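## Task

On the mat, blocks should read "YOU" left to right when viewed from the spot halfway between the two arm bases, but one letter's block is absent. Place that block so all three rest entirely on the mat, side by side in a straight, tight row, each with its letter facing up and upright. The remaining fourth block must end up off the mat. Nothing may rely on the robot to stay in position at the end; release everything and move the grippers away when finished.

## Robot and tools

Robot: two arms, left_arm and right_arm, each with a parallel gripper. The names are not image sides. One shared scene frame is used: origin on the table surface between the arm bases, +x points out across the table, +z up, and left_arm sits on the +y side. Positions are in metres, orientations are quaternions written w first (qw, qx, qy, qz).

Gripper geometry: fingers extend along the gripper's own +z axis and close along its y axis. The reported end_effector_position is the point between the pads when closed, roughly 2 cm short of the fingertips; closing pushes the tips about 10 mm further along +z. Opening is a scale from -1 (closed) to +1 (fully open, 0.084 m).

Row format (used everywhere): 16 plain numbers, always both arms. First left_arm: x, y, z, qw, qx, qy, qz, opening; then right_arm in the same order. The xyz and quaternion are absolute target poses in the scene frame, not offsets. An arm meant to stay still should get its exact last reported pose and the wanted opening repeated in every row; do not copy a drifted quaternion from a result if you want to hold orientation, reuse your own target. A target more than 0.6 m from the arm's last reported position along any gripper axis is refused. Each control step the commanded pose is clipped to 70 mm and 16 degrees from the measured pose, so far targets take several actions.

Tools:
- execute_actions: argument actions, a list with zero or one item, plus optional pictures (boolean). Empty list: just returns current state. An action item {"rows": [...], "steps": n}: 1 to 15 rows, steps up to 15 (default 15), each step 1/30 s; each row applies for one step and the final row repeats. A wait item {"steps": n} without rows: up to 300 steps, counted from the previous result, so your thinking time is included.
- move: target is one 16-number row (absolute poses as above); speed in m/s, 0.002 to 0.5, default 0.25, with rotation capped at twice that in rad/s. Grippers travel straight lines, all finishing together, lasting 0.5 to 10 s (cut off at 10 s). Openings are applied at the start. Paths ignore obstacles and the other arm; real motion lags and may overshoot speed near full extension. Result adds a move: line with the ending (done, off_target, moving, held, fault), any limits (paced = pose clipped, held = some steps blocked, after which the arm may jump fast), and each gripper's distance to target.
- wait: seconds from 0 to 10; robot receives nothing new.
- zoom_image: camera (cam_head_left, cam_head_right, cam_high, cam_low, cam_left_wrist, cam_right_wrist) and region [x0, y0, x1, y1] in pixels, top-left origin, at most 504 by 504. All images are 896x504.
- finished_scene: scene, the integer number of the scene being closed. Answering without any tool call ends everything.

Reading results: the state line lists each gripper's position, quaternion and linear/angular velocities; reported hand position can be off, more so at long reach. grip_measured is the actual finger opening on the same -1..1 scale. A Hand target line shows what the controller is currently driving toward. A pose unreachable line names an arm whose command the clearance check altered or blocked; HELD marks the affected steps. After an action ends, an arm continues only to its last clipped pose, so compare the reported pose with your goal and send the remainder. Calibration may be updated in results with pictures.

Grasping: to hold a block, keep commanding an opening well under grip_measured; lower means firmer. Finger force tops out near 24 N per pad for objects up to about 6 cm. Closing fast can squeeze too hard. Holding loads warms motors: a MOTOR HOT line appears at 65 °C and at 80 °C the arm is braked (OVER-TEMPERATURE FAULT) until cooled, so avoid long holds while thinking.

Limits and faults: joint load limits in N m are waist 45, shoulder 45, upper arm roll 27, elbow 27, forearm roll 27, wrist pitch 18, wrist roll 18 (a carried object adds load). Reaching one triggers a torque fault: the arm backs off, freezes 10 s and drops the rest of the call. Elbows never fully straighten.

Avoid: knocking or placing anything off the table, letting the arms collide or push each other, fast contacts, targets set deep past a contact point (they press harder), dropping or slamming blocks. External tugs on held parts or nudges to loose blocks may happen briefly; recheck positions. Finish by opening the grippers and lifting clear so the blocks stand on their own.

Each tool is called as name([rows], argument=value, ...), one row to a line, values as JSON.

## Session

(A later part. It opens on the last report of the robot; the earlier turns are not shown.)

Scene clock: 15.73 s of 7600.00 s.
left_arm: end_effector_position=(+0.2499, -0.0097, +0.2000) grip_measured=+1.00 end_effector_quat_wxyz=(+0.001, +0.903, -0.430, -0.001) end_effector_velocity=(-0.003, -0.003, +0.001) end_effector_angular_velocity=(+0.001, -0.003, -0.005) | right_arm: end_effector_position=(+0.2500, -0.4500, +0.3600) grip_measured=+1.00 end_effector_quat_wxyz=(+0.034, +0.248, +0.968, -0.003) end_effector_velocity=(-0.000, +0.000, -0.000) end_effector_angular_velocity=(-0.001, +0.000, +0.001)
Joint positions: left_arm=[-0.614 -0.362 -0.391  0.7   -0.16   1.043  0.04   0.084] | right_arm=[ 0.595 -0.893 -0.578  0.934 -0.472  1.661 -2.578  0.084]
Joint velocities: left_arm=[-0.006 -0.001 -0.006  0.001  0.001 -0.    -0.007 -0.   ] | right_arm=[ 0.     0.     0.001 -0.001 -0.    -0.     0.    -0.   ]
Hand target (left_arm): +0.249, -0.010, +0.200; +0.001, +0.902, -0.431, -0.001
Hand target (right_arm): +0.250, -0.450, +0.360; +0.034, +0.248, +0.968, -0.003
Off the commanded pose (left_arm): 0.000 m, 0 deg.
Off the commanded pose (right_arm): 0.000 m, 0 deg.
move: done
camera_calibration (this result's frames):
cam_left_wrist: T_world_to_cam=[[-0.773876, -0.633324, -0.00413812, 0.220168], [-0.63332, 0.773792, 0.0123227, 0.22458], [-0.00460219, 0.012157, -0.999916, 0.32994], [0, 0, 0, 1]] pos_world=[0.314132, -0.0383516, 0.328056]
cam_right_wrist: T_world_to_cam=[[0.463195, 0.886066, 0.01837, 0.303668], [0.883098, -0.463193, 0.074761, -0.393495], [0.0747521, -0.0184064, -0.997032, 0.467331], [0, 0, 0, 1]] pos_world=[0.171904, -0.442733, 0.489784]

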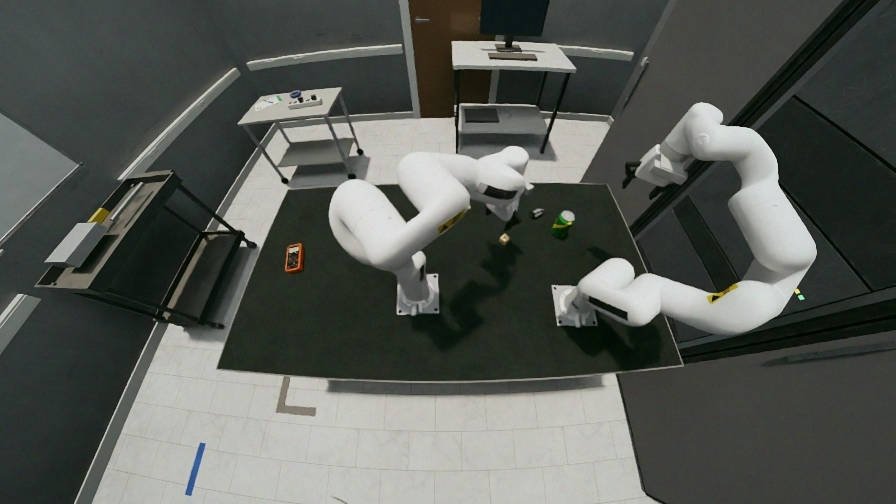

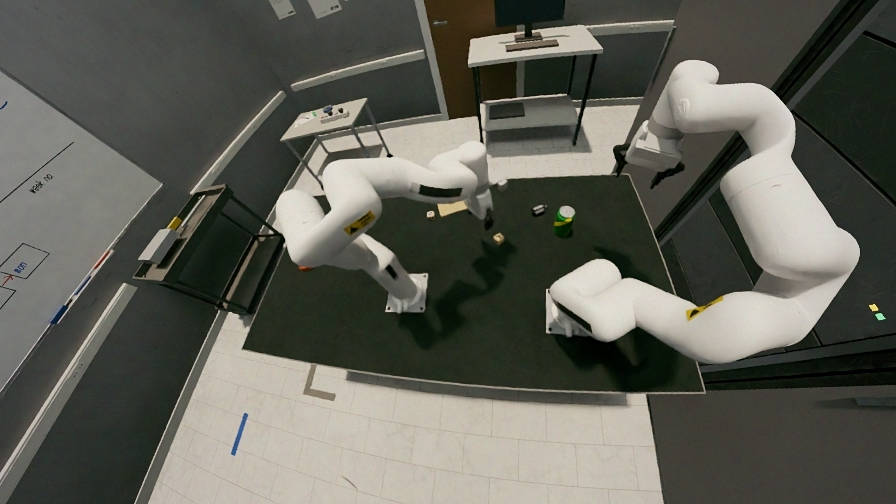

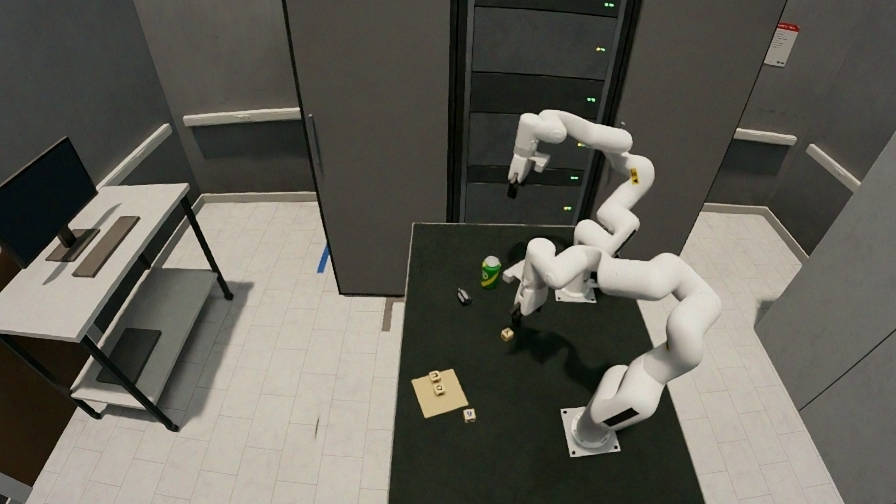

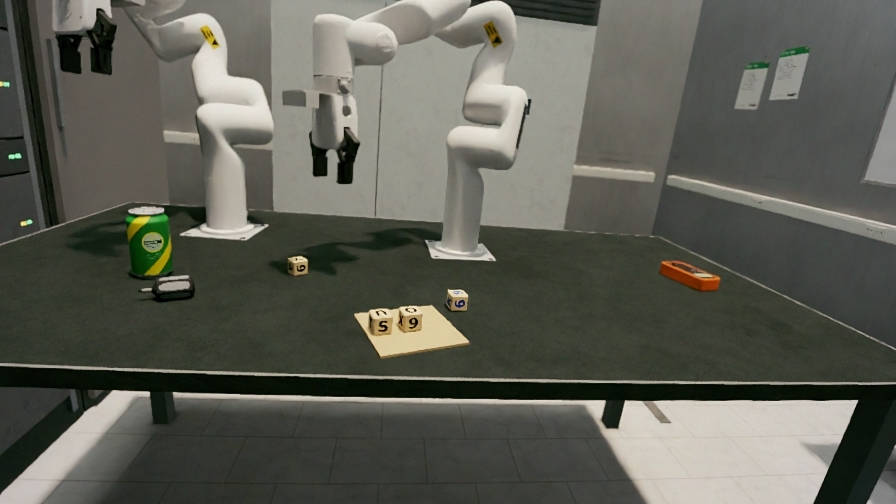

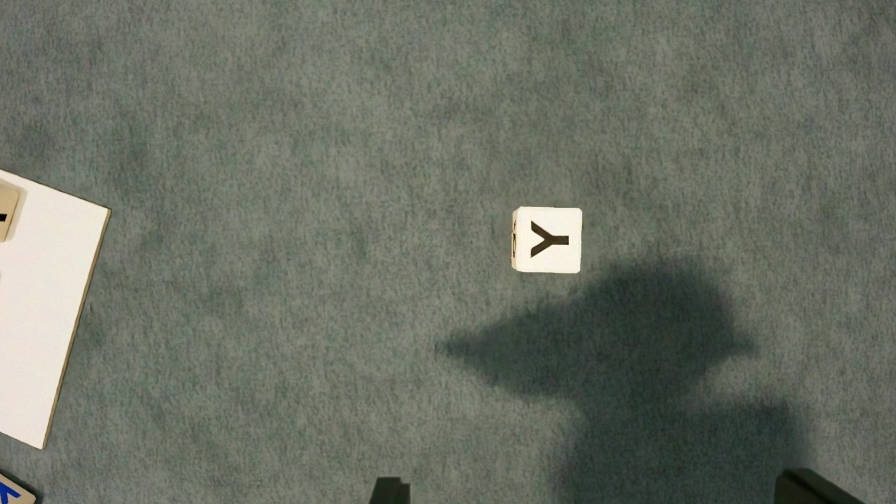

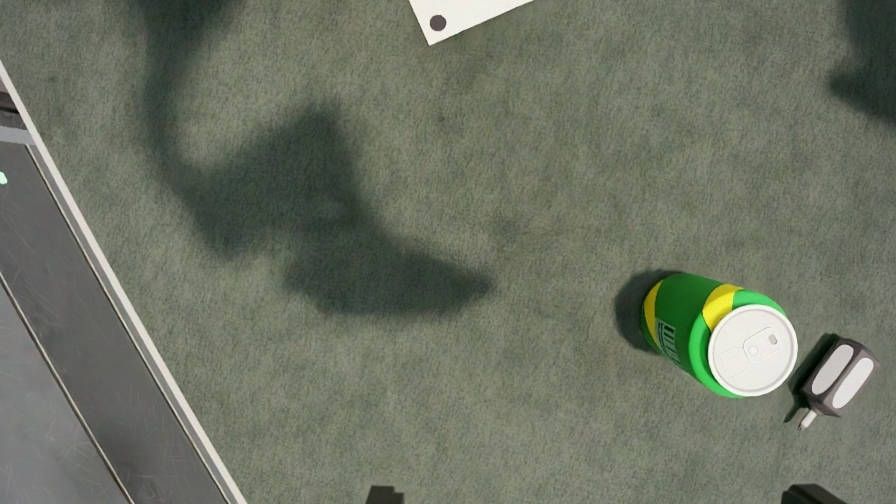

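move(target=[0.279,-0.0695,0.07,0,0.903,-0.431,0,0.5,0.25,-0.45,0.36,0.034,0.248,0.968,-0.003,1])

move(target=[0.279,-0.0695,0.026,0,0.903,-0.431,0,0.5,0.25,-0.45,0.36,0.034,0.248,0.968,-0.003,1], speed=0.08)

move(target=[0.279,-0.0695,0.026,0,0.903,-0.431,0,-0.8,0.25,-0.45,0.36,0.034,0.248,0.968,-0.003,1])

move(target=[0.279,-0.0695,0.09,0,0.903,-0.431,0,-0.8,0.25,-0.45,0.36,0.034,0.248,0.968,-0.003,1])

move(target=[0.4973,0.196,0.09,0,0.814,-0.581,0,-0.8,0.25,-0.45,0.36,0.034,0.248,0.968,-0.003,1])

move(target=[0.4973,0.196,0.036,0,0.814,-0.581,0,-0.8,0.25,-0.45,0.36,0.034,0.248,0.968,-0.003,1], speed=0.06)

Scene clock: 32.70 s of 7600.00 s.
left_arm: end_effector_position=(+0.2793, -0.0697, +0.0705) grip_measured=+0.49 end_effector_quat_wxyz=(-0.000, +0.903, -0.430, +0.001) end_effector_velocity=(-0.001, +0.002, -0.003) end_effector_angular_velocity=(+0.007, +0.005, +0.002) | right_arm: end_effector_position=(+0.2500, -0.4500, +0.3600) grip_measured=+1.00 end_effector_quat_wxyz=(+0.034, +0.248, +0.968, -0.003) end_effector_velocity=(+0.000, +0.001, +0.000) end_effector_angular_velocity=(-0.000, -0.000, +0.002)
Joint positions: left_arm=[-0.599  0.135 -0.454  0.758  0.101  0.638 -0.19   0.065] | right_arm=[ 0.595 -0.893 -0.578  0.934 -0.472  1.661 -2.578  0.084]
Joint velocities: left_arm=[-0.001  0.007  0.003 -0.002  0.003  0.    -0.003  0.   ] | right_arm=[ 0.001  0.     0.001  0.     0.001  0.    -0.     0.   ]
Hand target (left_arm): +0.279, -0.069, +0.070; -0.000, +0.903, -0.430, -0.000
Hand target (right_arm): +0.250, -0.450, +0.360; +0.034, +0.248, +0.968, -0.003
Off the commanded pose (left_arm): 0.001 m, 0 deg.
Off the commanded pose (right_arm): 0.000 m, 0 deg.
After step 90, 12.87 s passed at rest.
move: done
camera_calibration (this result's frames):
cam_left_wrist: T_world_to_cam=[[-0.774283, -0.632797, -0.00730054, 0.204829], [-0.632838, 0.774209, 0.0108198, 0.291253], [-0.00119459, 0.0129976, -0.999915, 0.200346], [0, 0, 0, 1]] pos_world=[0.343151, -0.0984792, 0.198673]
cam_right_wrist: T_world_to_cam=[[0.46319, 0.886068, 0.0183682, 0.303669], [0.883101, -0.463189, 0.0747621, -0.393496], [0.0747523, -0.0184082, -0.997032, 0.467331], [0, 0, 0, 1]] pos_world=[0.171906, -0.442732, 0.489785]

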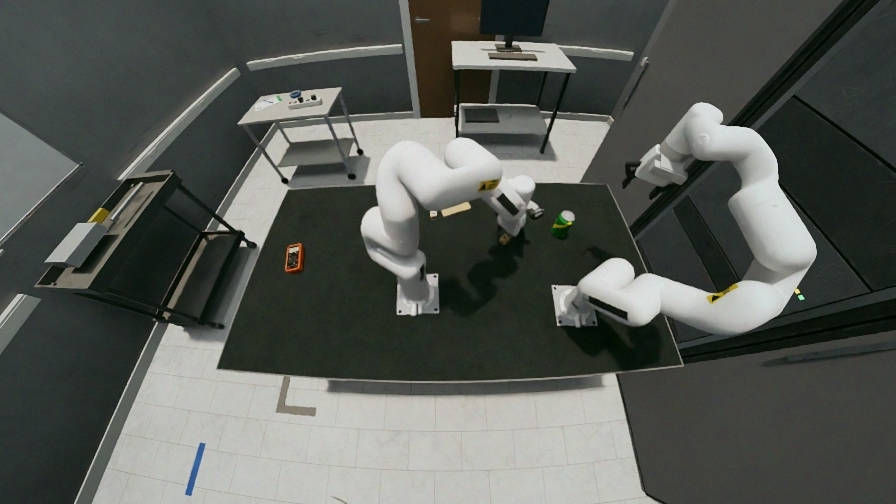

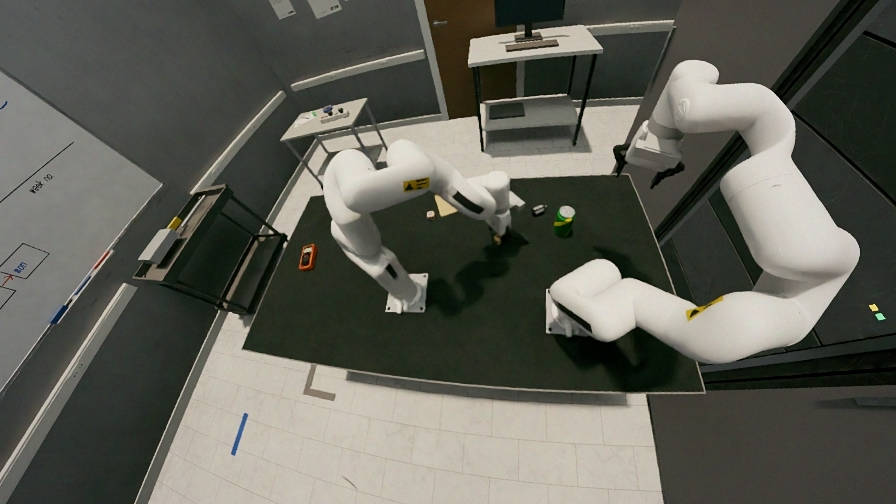

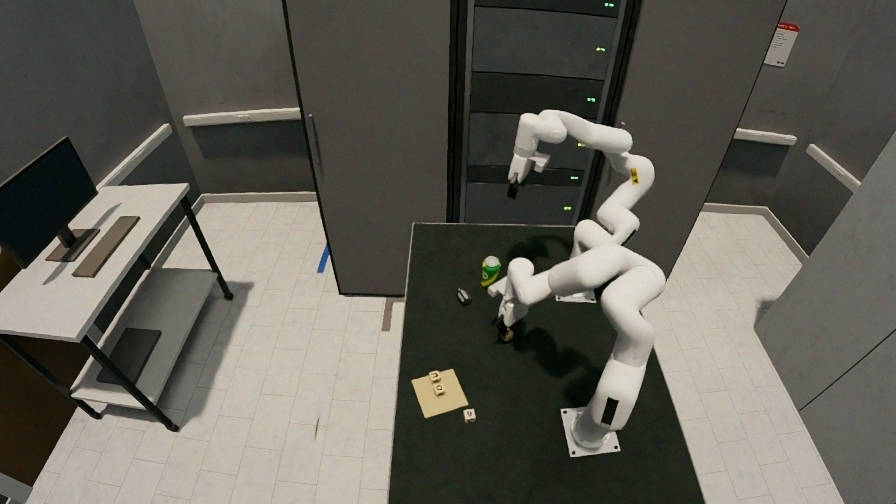

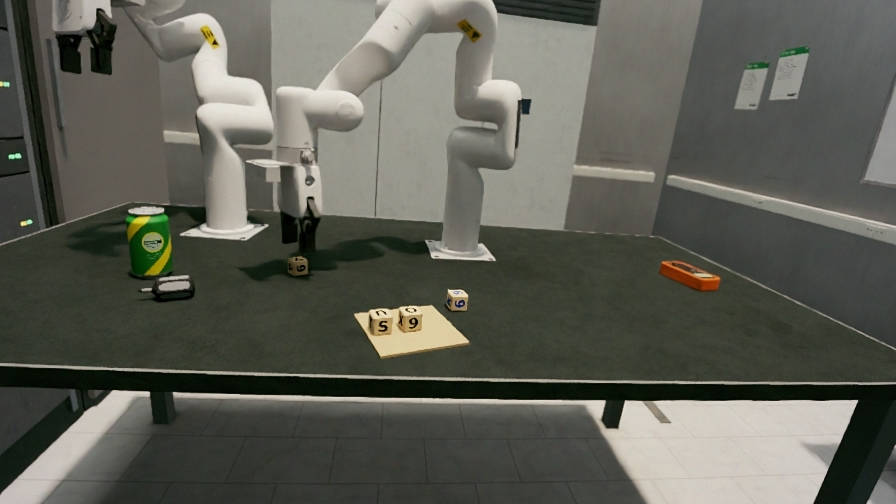

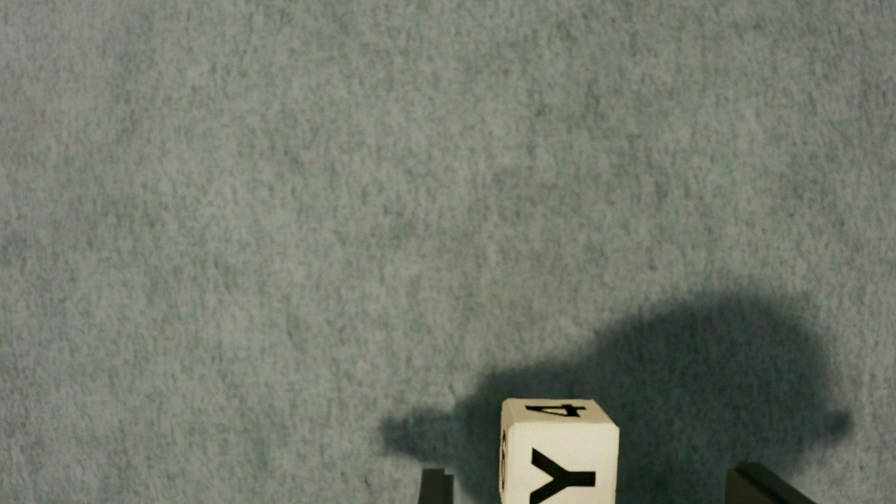

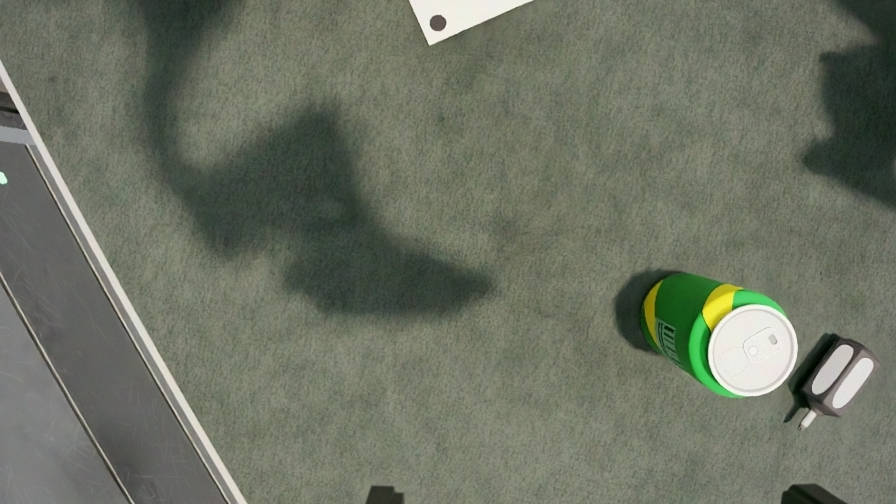

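Scene clock: 33.60 s of 7600.00 s.
left_arm: end_effector_position=(+0.2792, -0.0698, +0.0263) grip_measured=+0.49 end_effector_quat_wxyz=(+0.000, +0.902, -0.431, +0.000) end_effector_velocity=(-0.001, +0.000, -0.001) end_effector_angular_velocity=(+0.001, -0.000, -0.002) | right_arm: end_effector_position=(+0.2500, -0.4500, +0.3600) grip_measured=+1.00 end_effector_quat_wxyz=(+0.034, +0.248, +0.968, -0.003) end_effector_velocity=(+0.000, +0.000, +0.001) end_effector_angular_velocity=(-0.001, -0.001, -0.001)
Joint positions: left_arm=[-0.623  0.259 -0.415  0.746  0.211  0.517 -0.269  0.065] | right_arm=[ 0.595 -0.893 -0.578  0.934 -0.472  1.661 -2.578  0.084]
Joint velocities: left_arm=[-0.002  0.001  0.001 -0.001  0.002 -0.001 -0.002  0.   ] | right_arm=[-0.001 -0.     0.002  0.     0.    -0.     0.001 -0.   ]
Hand target (left_arm): +0.279, -0.069, +0.026; -0.000, +0.903, -0.431, +0.000
Hand target (right_arm): +0.250, -0.450, +0.360; +0.034, +0.248, +0.968, -0.003
Off the commanded pose (left_arm): 0.000 m, 0 deg.
Off the commanded pose (right_arm): 0.000 m, 0 deg.
move: done
camera_calibration (this result's frames):
cam_left_wrist: T_world_to_cam=[[-0.774707, -0.632285, -0.00676395, 0.20454], [-0.632319, 0.774631, 0.0109352, 0.291575], [-0.00167461, 0.0127486, -0.999917, 0.156312], [0, 0, 0, 1]] pos_world=[0.343088, -0.0985284, 0.154494]
cam_right_wrist: T_world_to_cam=[[0.463191, 0.886068, 0.0183683, 0.303669], [0.883101, -0.463189, 0.0747623, -0.393496], [0.0747525, -0.0184081, -0.997032, 0.467331], [0, 0, 0, 1]] pos_world=[0.171906, -0.442732, 0.489785]

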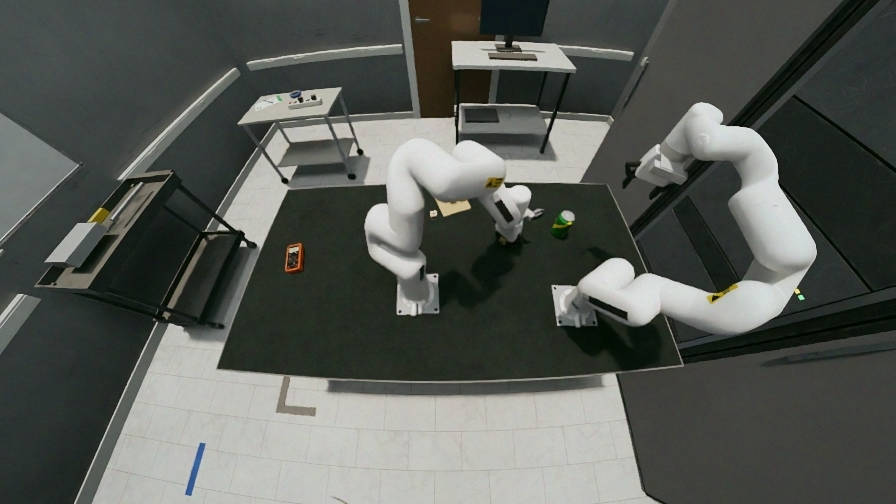

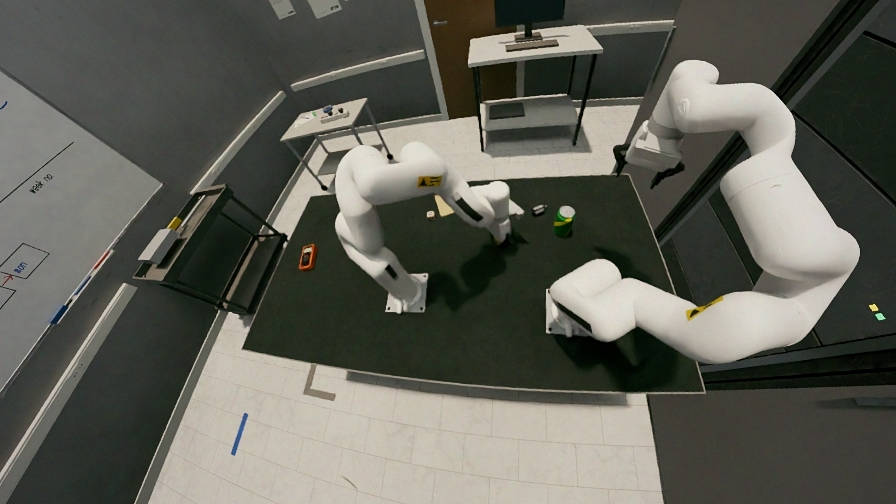

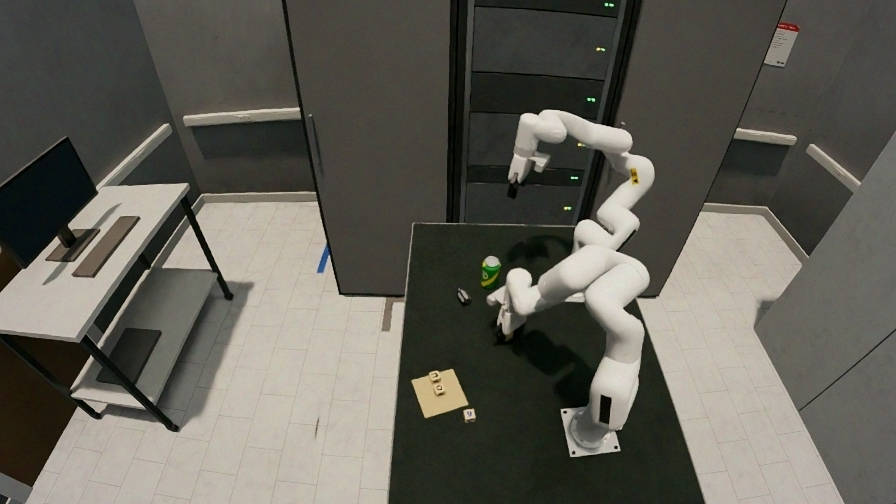

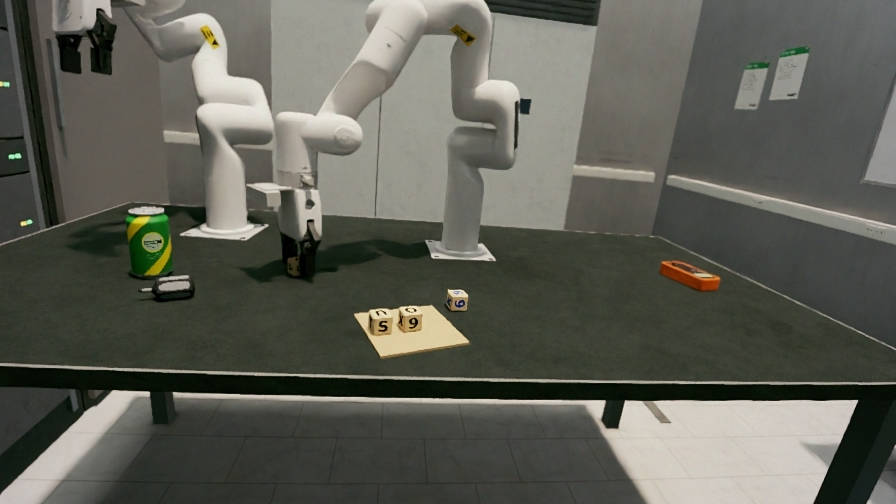

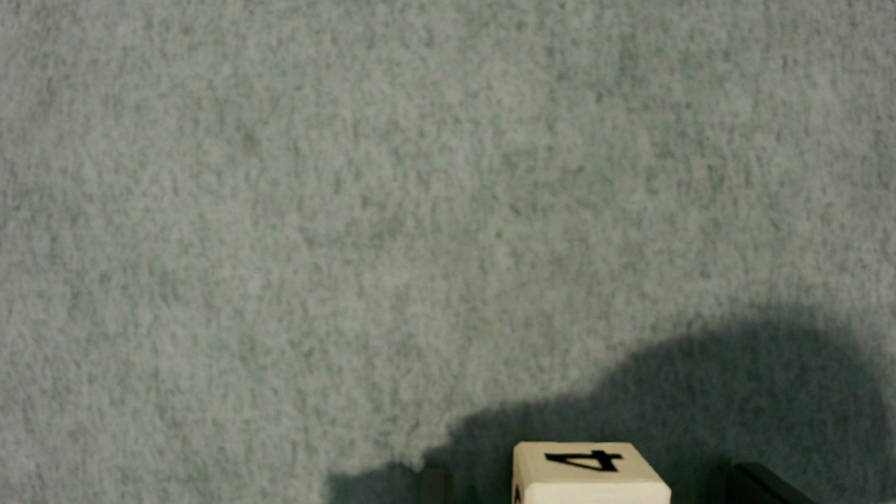

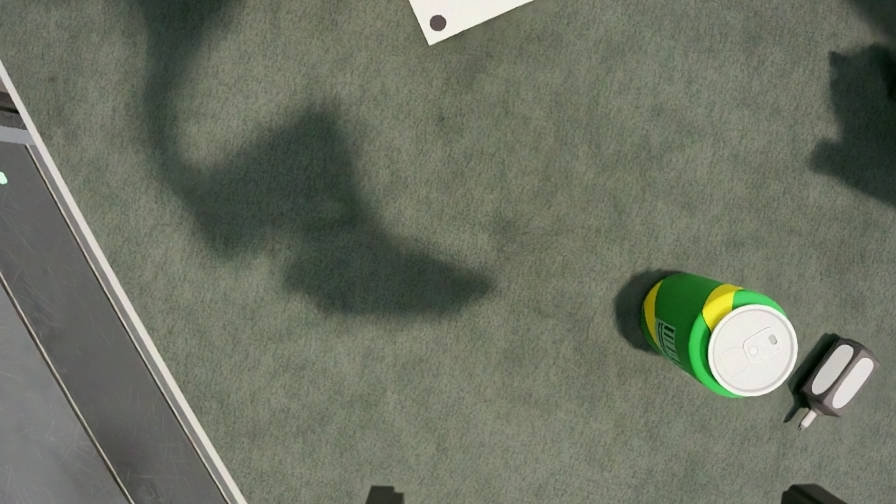

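Scene clock: 34.30 s of 7600.00 s.
left_arm: end_effector_position=(+0.2792, -0.0697, +0.0263) grip_measured=-0.33 end_effector_quat_wxyz=(+0.000, +0.902, -0.431, +0.000) end_effector_velocity=(-0.000, +0.000, -0.000) end_effector_angular_velocity=(+0.000, +0.000, -0.002) | right_arm: end_effector_position=(+0.2500, -0.4500, +0.3600) grip_measured=+1.00 end_effector_quat_wxyz=(+0.034, +0.248, +0.968, -0.003) end_effector_velocity=(-0.000, -0.000, -0.000) end_effector_angular_velocity=(+0.001, +0.001, +0.000)
Joint positions: left_arm=[-0.623  0.259 -0.415  0.745  0.211  0.516 -0.269  0.03 ] | right_arm=[ 0.595 -0.893 -0.578  0.934 -0.472  1.661 -2.578  0.084]
Joint velocities: left_arm=[ 0.     0.    -0.001 -0.001  0.     0.     0.001  0.   ] | right_arm=[ 0.    -0.    -0.001  0.     0.     0.001 -0.    -0.   ]
Hand target (left_arm): +0.279, -0.069, +0.026; -0.000, +0.902, -0.431, +0.000
Hand target (right_arm): +0.250, -0.450, +0.360; +0.034, +0.248, +0.968, -0.003
Off the commanded pose (left_arm): 0.000 m, 0 deg.
Off the commanded pose (right_arm): 0.000 m, 0 deg.
move: done
camera_calibration (this result's frames):
cam_left_wrist: T_world_to_cam=[[-0.77474, -0.632246, -0.00654209, 0.204523], [-0.632278, 0.774666, 0.0108509, 0.291542], [-0.00179248, 0.012543, -0.99992, 0.156318], [0, 0, 0, 1]] pos_world=[0.343068, -0.0984998, 0.15448]
cam_right_wrist: T_world_to_cam=[[0.463191, 0.886068, 0.0183682, 0.303669], [0.883101, -0.463189, 0.0747622, -0.393496], [0.0747524, -0.0184082, -0.997032, 0.467331], [0, 0, 0, 1]] pos_world=[0.171906, -0.442732, 0.489785]

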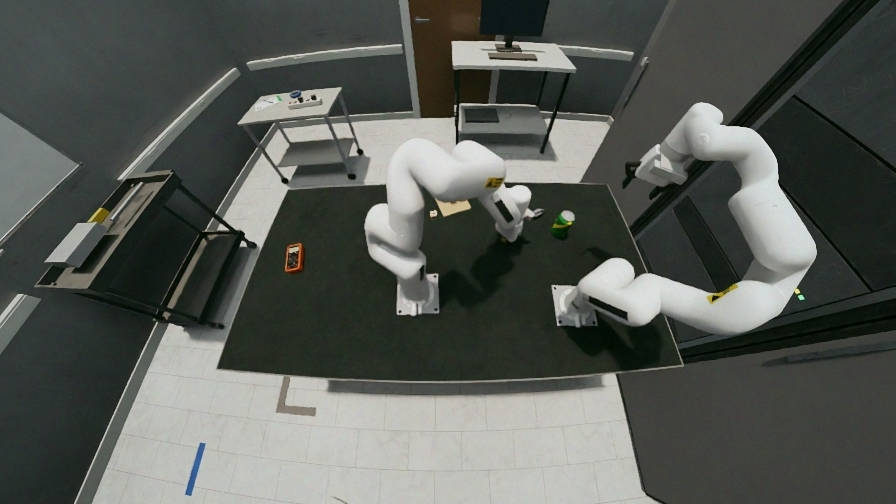

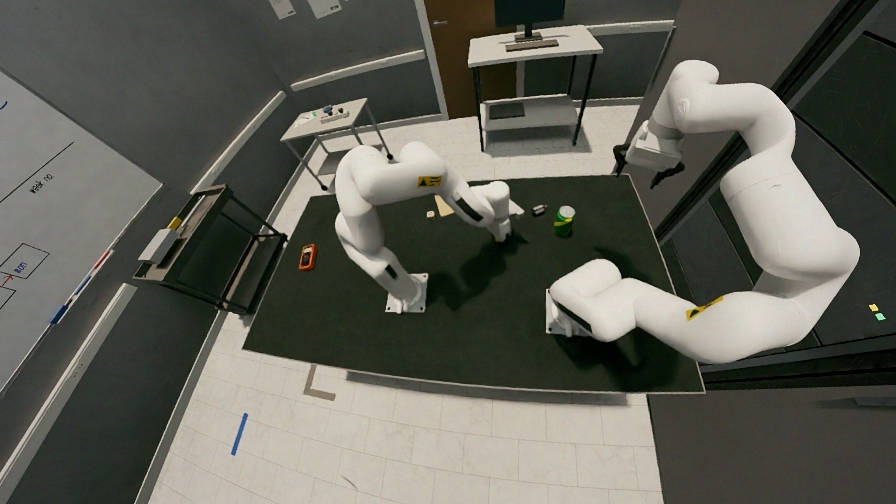

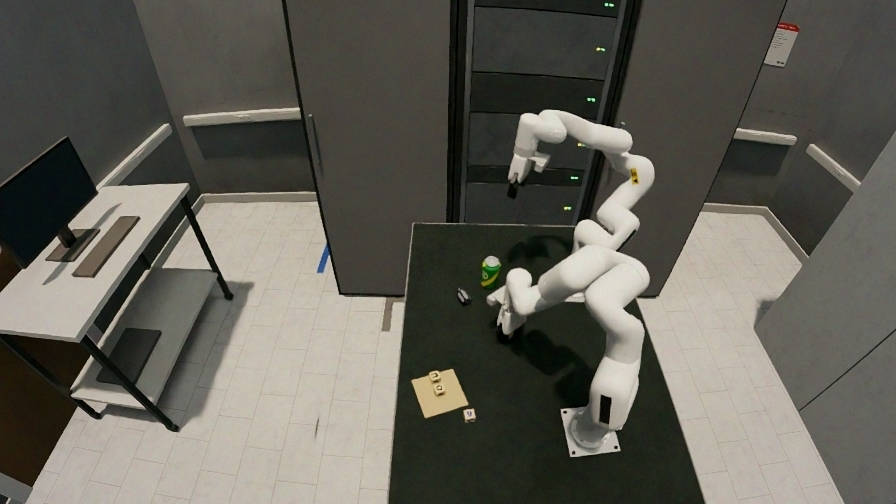

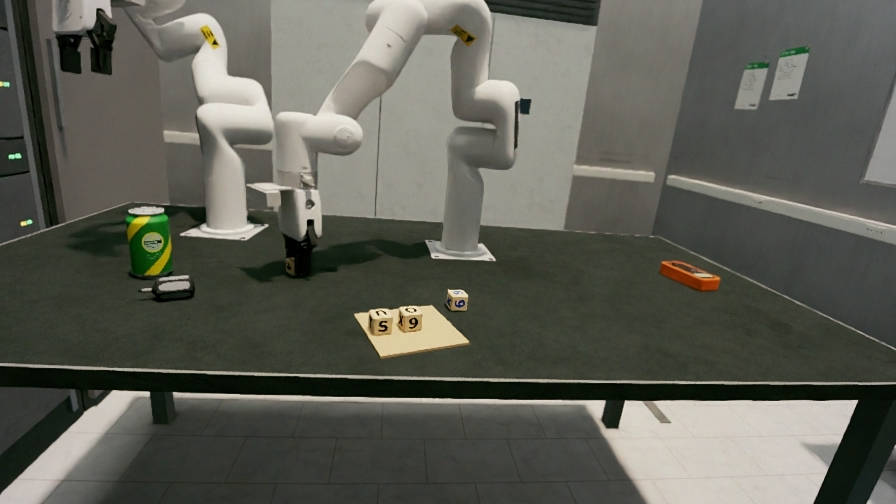

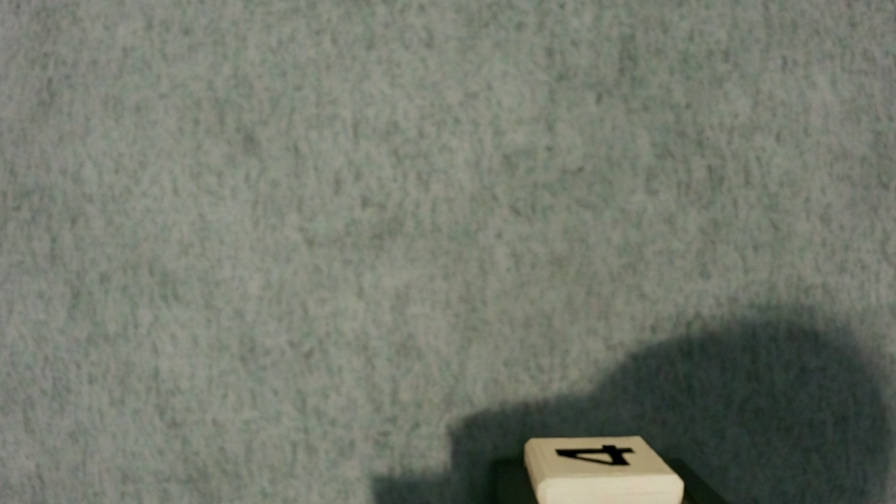

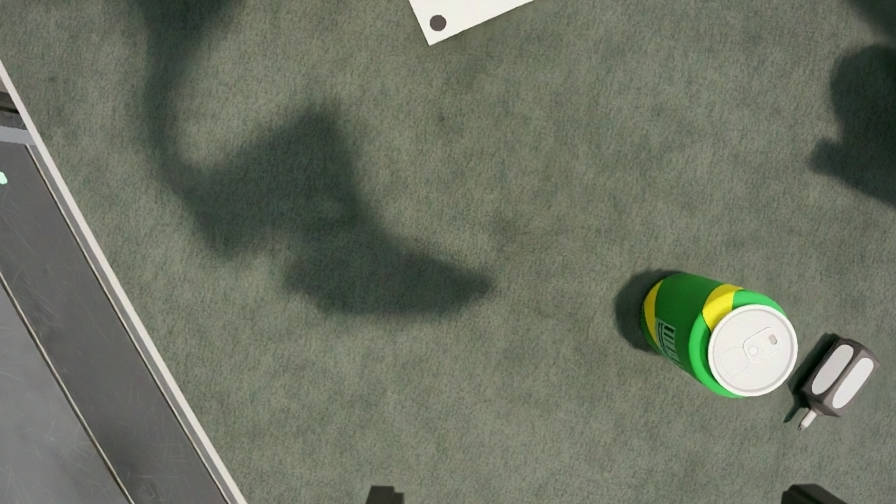

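Scene clock: 35.13 s of 7600.00 s.
left_arm: end_effector_position=(+0.2787, -0.0692, +0.0895) grip_measured=-0.33 end_effector_quat_wxyz=(-0.000, +0.902, -0.431, -0.001) end_effector_velocity=(+0.001, -0.003, +0.003) end_effector_angular_velocity=(-0.006, -0.005, -0.002) | right_arm: end_effector_position=(+0.2500, -0.4500, +0.3600) grip_measured=+1.00 end_effector_quat_wxyz=(+0.034, +0.248, +0.968, -0.003) end_effector_velocity=(-0.000, -0.000, -0.001) end_effector_angular_velocity=(-0.001, +0.002, -0.000)
Joint positions: left_arm=[-0.592  0.085 -0.464  0.769  0.058  0.695 -0.158  0.03 ] | right_arm=[ 0.595 -0.893 -0.578  0.934 -0.472  1.661 -2.578  0.084]
Joint velocities: left_arm=[-0.002 -0.004 -0.001  0.005 -0.001  0.001  0.     0.   ] | right_arm=[-0.     0.    -0.    -0.001 -0.001  0.001  0.     0.   ]
Hand target (left_arm): +0.279, -0.070, +0.090; +0.000, +0.902, -0.431, -0.000
Hand target (right_arm): +0.250, -0.450, +0.360; +0.034, +0.248, +0.968, -0.003
Off the commanded pose (left_arm): 0.001 m, 0 deg.
Off the commanded pose (right_arm): 0.000 m, 0 deg.
move: done
camera_calibration (this result's frames):
cam_left_wrist: T_world_to_cam=[[-0.774876, -0.632085, -0.00599791, 0.204857], [-0.632104, 0.774776, 0.0129477, 0.289856], [-0.00353698, 0.0138241, -0.999898, 0.220126], [0, 0, 0, 1]] pos_world=[0.342736, -0.0981299, 0.217579]
cam_right_wrist: T_world_to_cam=[[0.463191, 0.886068, 0.018368, 0.303669], [0.8831, -0.463189, 0.0747623, -0.393496], [0.0747524, -0.0184084, -0.997032, 0.467331], [0, 0, 0, 1]] pos_world=[0.171906, -0.442732, 0.489785]

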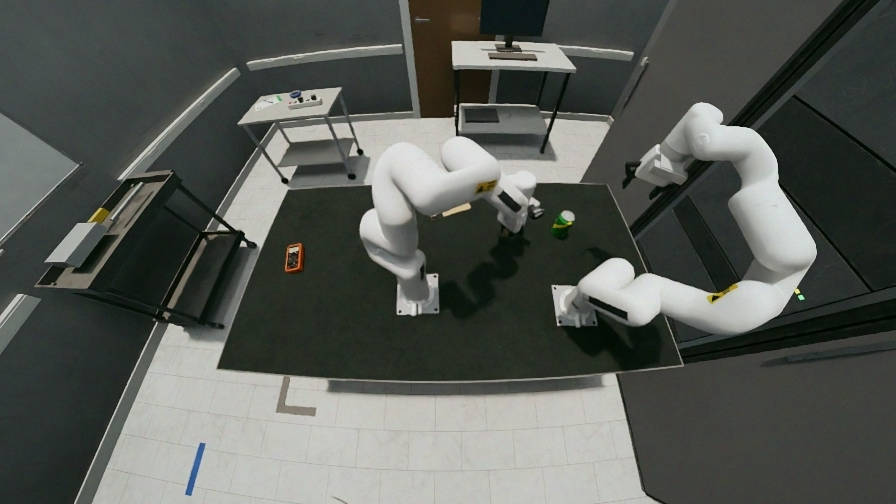

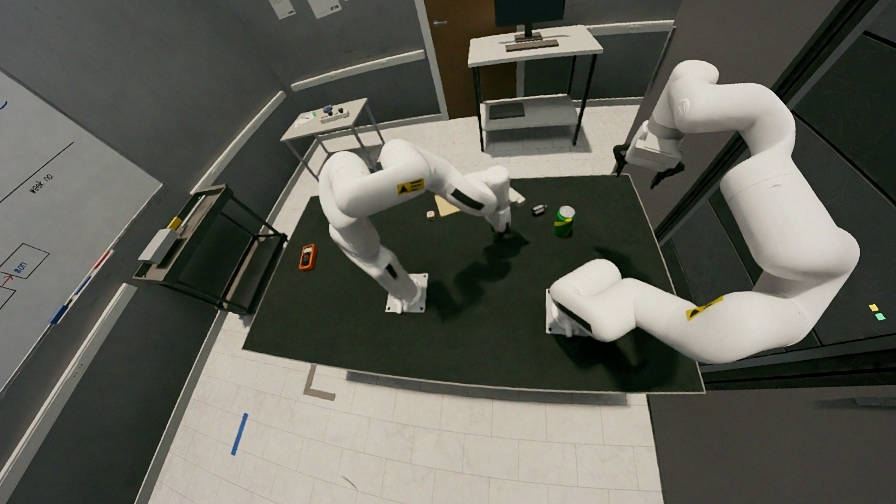

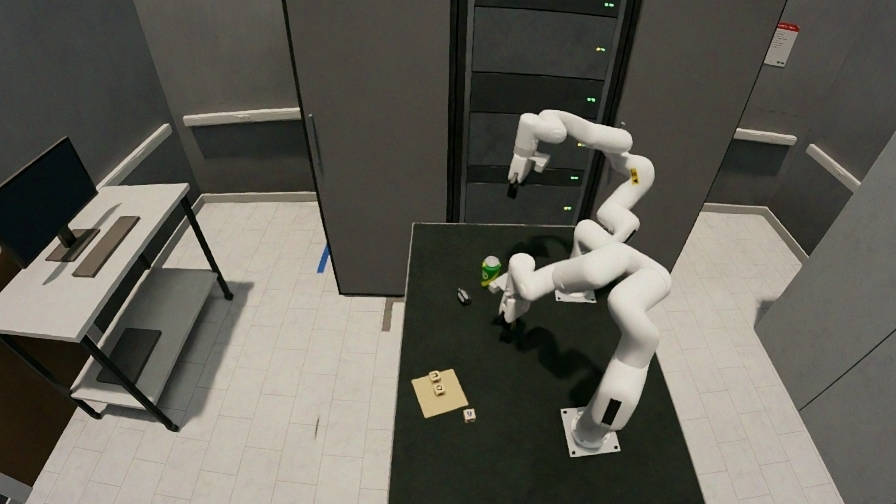

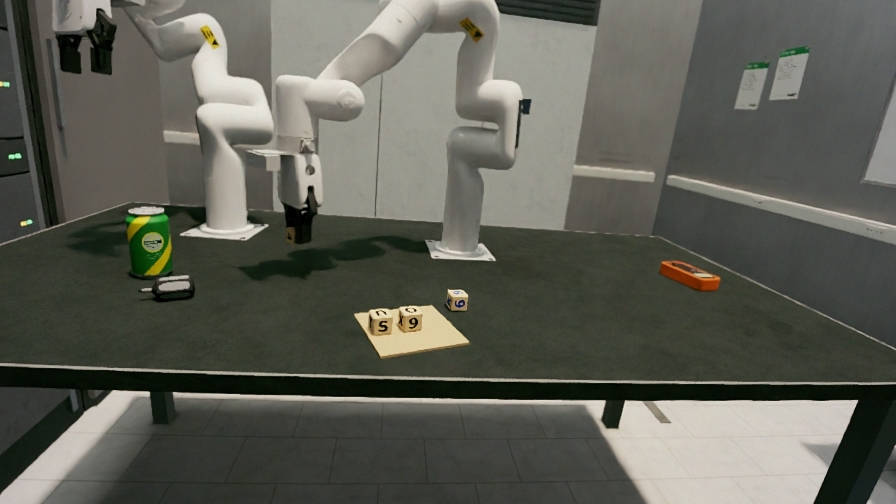

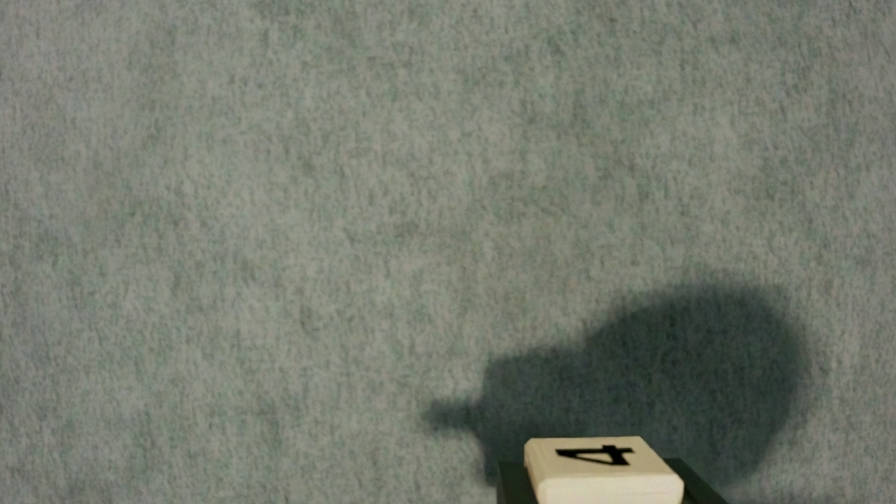

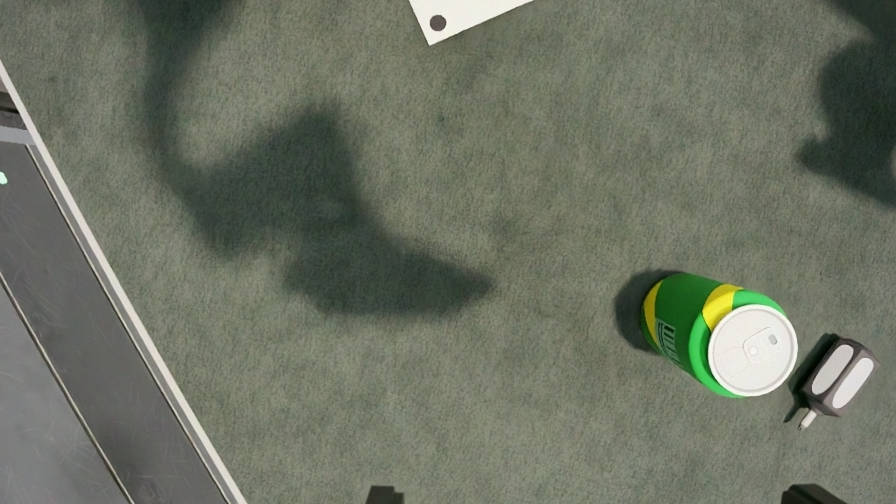

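Scene clock: 37.00 s of 7600.00 s.
left_arm: end_effector_position=(+0.4977, +0.1955, +0.0901) grip_measured=-0.33 end_effector_quat_wxyz=(-0.001, +0.813, -0.582, +0.001) end_effector_velocity=(+0.002, +0.008, -0.000) end_effector_angular_velocity=(+0.001, -0.000, +0.017) | right_arm: end_effector_position=(+0.2500, -0.4500, +0.3600) grip_measured=+1.00 end_effector_quat_wxyz=(+0.034, +0.248, +0.968, -0.003) end_effector_velocity=(+0.000, +0.000, +0.000) end_effector_angular_velocity=(-0.001, -0.002, +0.001)
Joint positions: left_arm=[-0.166  0.161 -0.1    0.88   0.026  0.718  1.008  0.03 ] | right_arm=[ 0.595 -0.893 -0.578  0.934 -0.472  1.661 -2.578  0.084]
Joint velocities: left_arm=[ 0.009  0.002  0.01   0.002 -0.     0.001  0.002 -0.   ] | right_arm=[ 0.    -0.     0.001  0.    -0.    -0.001  0.    -0.   ]
Hand target (left_arm): +0.498, +0.196, +0.090; -0.001, +0.814, -0.581, +0.001
Hand target (right_arm): +0.250, -0.450, +0.360; +0.034, +0.248, +0.968, -0.003
Off the commanded pose (left_arm): 0.001 m, 0 deg.
Off the commanded pose (right_arm): 0.000 m, 0 deg.
move: done
camera_calibration (this result's frames):
cam_left_wrist: T_world_to_cam=[[-0.944806, -0.327521, -0.00844682, 0.567163], [-0.327604, 0.944742, 0.0117721, 0.0386], [0.00412443, 0.0138896, -0.999895, 0.213964], [0, 0, 0, 1]] pos_world=[0.547622, 0.146319, 0.218278]
cam_right_wrist: T_world_to_cam=[[0.46319, 0.886068, 0.0183683, 0.303669], [0.883101, -0.463189, 0.0747621, -0.393496], [0.0747524, -0.018408, -0.997032, 0.467331], [0, 0, 0, 1]] pos_world=[0.171906, -0.442732, 0.489785]

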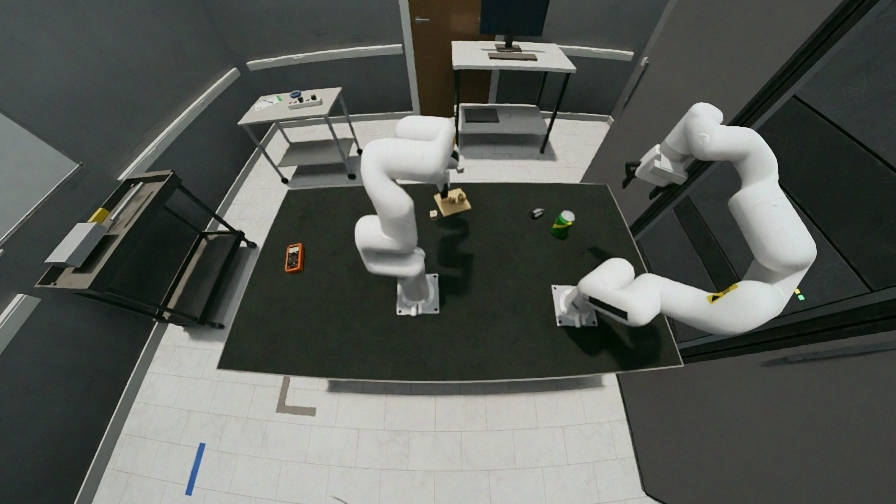

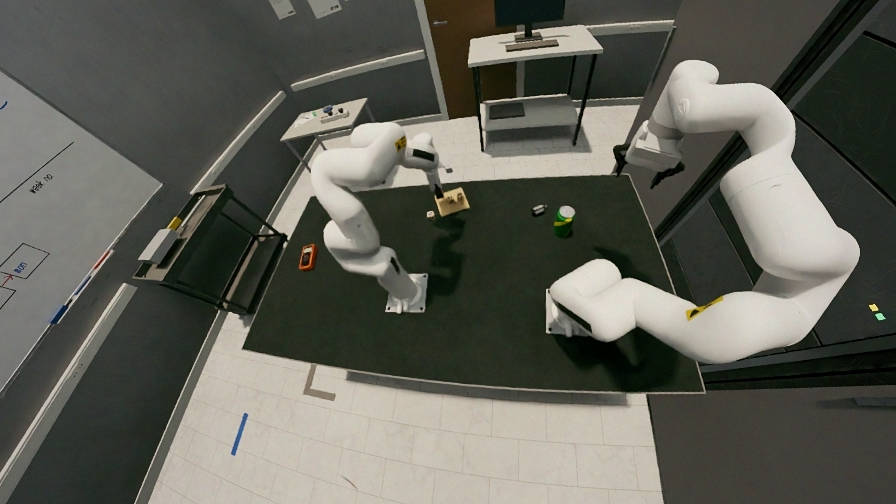

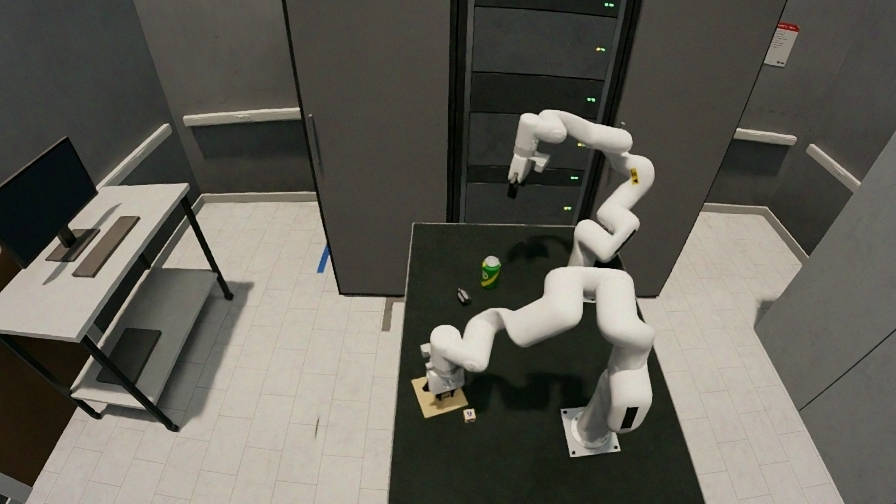

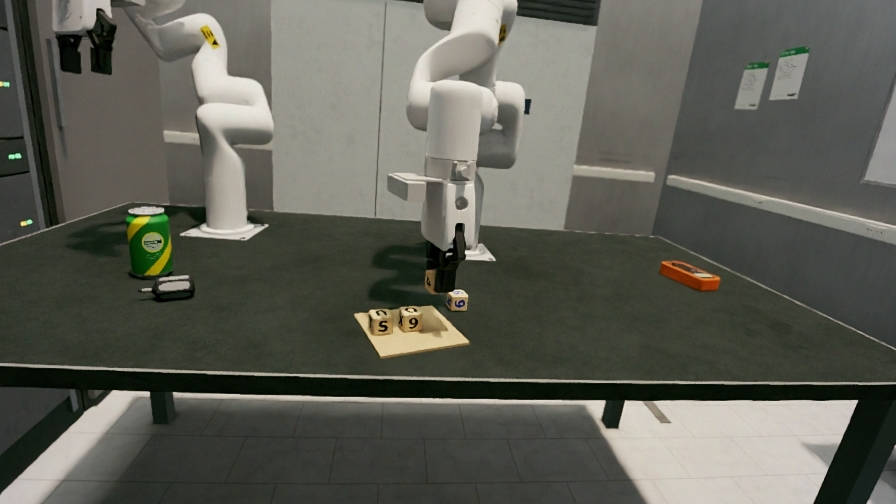

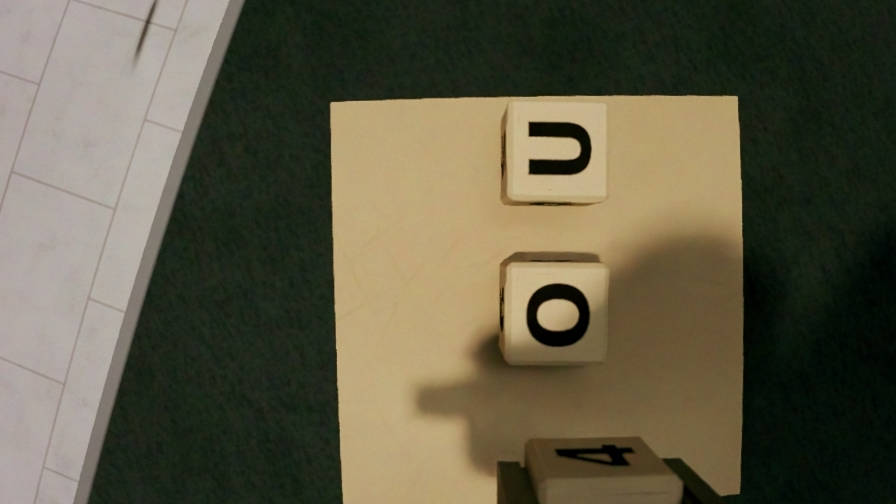

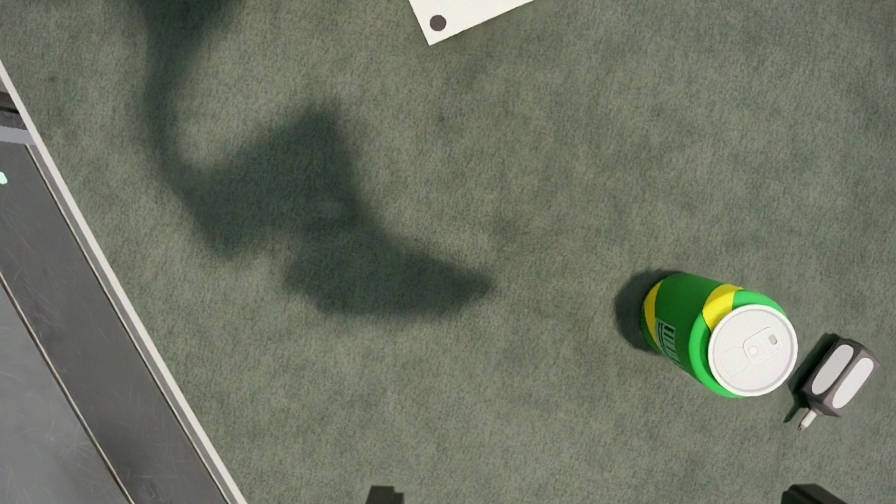

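Scene clock: 38.20 s of 7600.00 s.
left_arm: end_effector_position=(+0.4976, +0.1960, +0.0363) grip_measured=-0.33 end_effector_quat_wxyz=(-0.000, +0.814, -0.581, +0.000) end_effector_velocity=(+0.001, -0.000, +0.001) end_effector_angular_velocity=(-0.001, -0.004, -0.000) | right_arm: end_effector_position=(+0.2500, -0.4500, +0.3600) grip_measured=+1.00 end_effector_quat_wxyz=(+0.034, +0.248, +0.968, -0.003) end_effector_velocity=(-0.000, +0.000, -0.000) end_effector_angular_velocity=(+0.002, -0.000, +0.000)
Joint positions: left_arm=[-0.17   0.284 -0.091  0.855  0.048  0.572  0.992  0.03 ] | right_arm=[ 0.595 -0.893 -0.578  0.934 -0.472  1.661 -2.578  0.084]
Joint velocities: left_arm=[ 0.    -0.    -0.     0.001  0.    -0.003 -0.     0.   ] | right_arm=[-0.    -0.    -0.001 -0.     0.001 -0.    -0.001  0.   ]
Hand target (left_arm): +0.497, +0.196, +0.036; -0.000, +0.814, -0.581, -0.000
Hand target (right_arm): +0.250, -0.450, +0.360; +0.034, +0.248, +0.968, -0.003
Off the commanded pose (left_arm): 0.000 m, 0 deg.
Off the commanded pose (right_arm): 0.000 m, 0 deg.
move: done
camera_calibration (this result's frames):
cam_left_wrist: T_world_to_cam=[[-0.944243, -0.32917, -0.00727219, 0.566802], [-0.329236, 0.944176, 0.0116495, 0.0396081], [0.00303157, 0.0133942, -0.999906, 0.160797], [0, 0, 0, 1]] pos_world=[0.547752, 0.147023, 0.164442]
cam_right_wrist: T_world_to_cam=[[0.463191, 0.886068, 0.0183684, 0.303669], [0.883101, -0.463189, 0.0747624, -0.393496], [0.0747526, -0.0184081, -0.997032, 0.467331], [0, 0, 0, 1]] pos_world=[0.171906, -0.442732, 0.489785]

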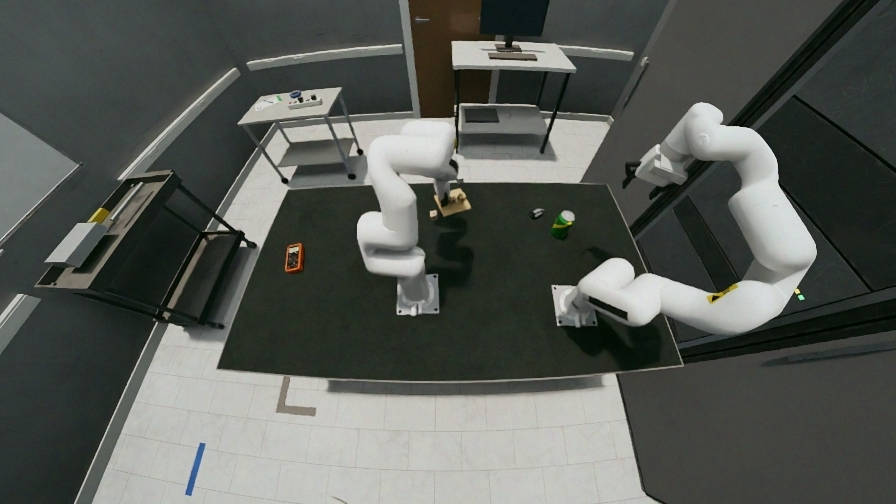

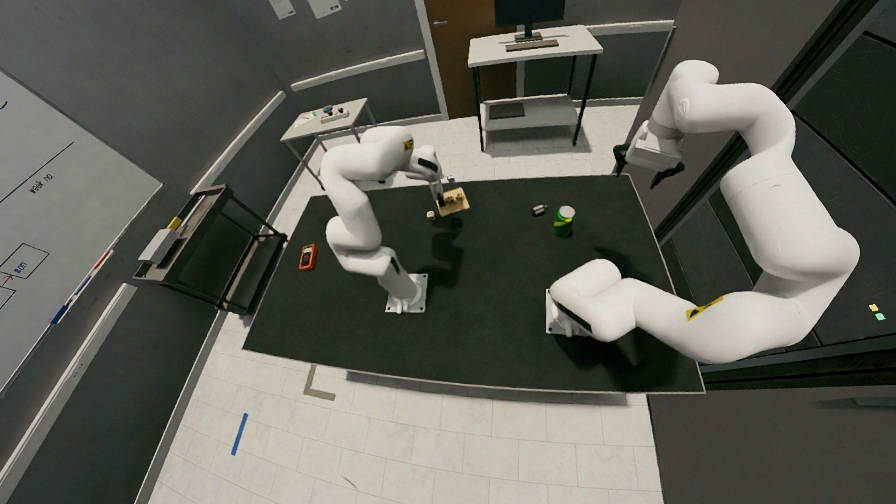

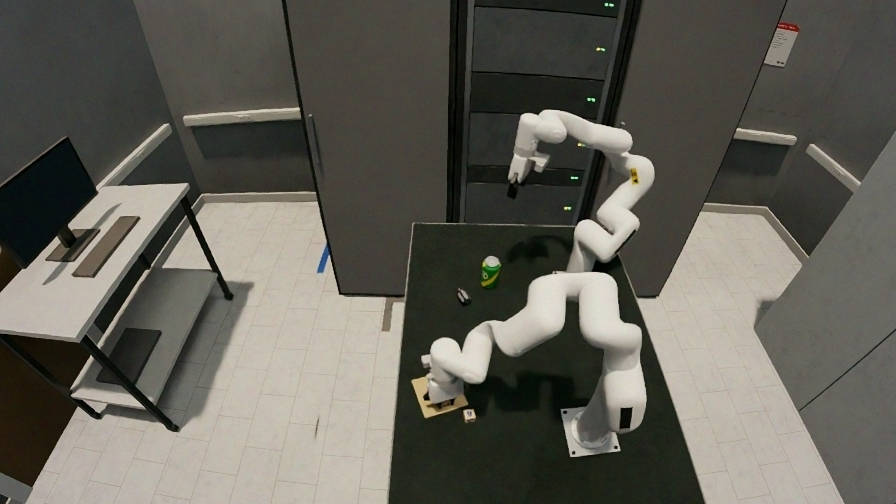

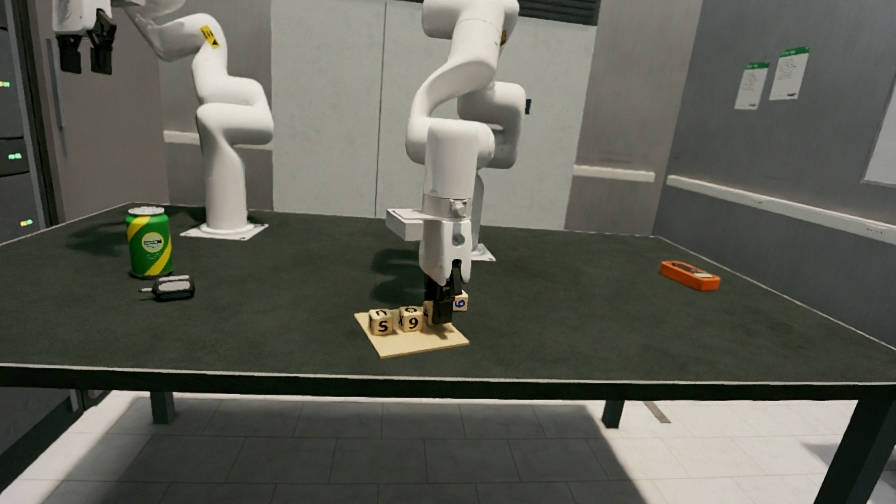

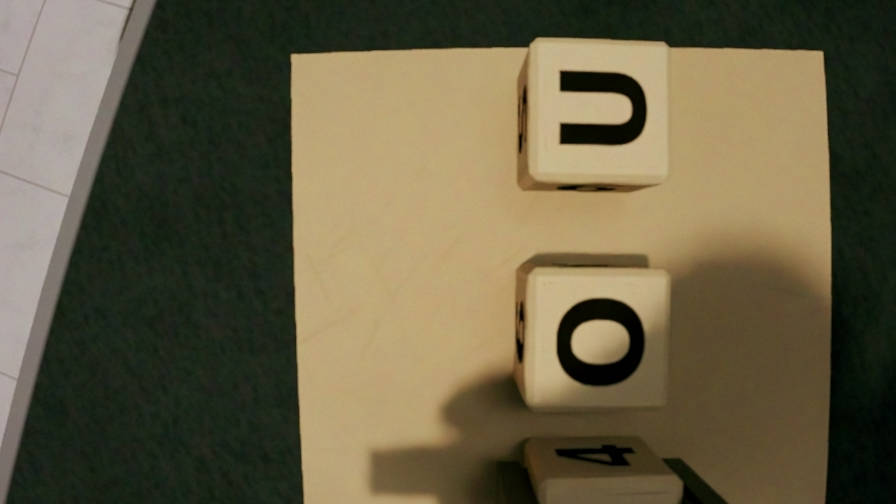

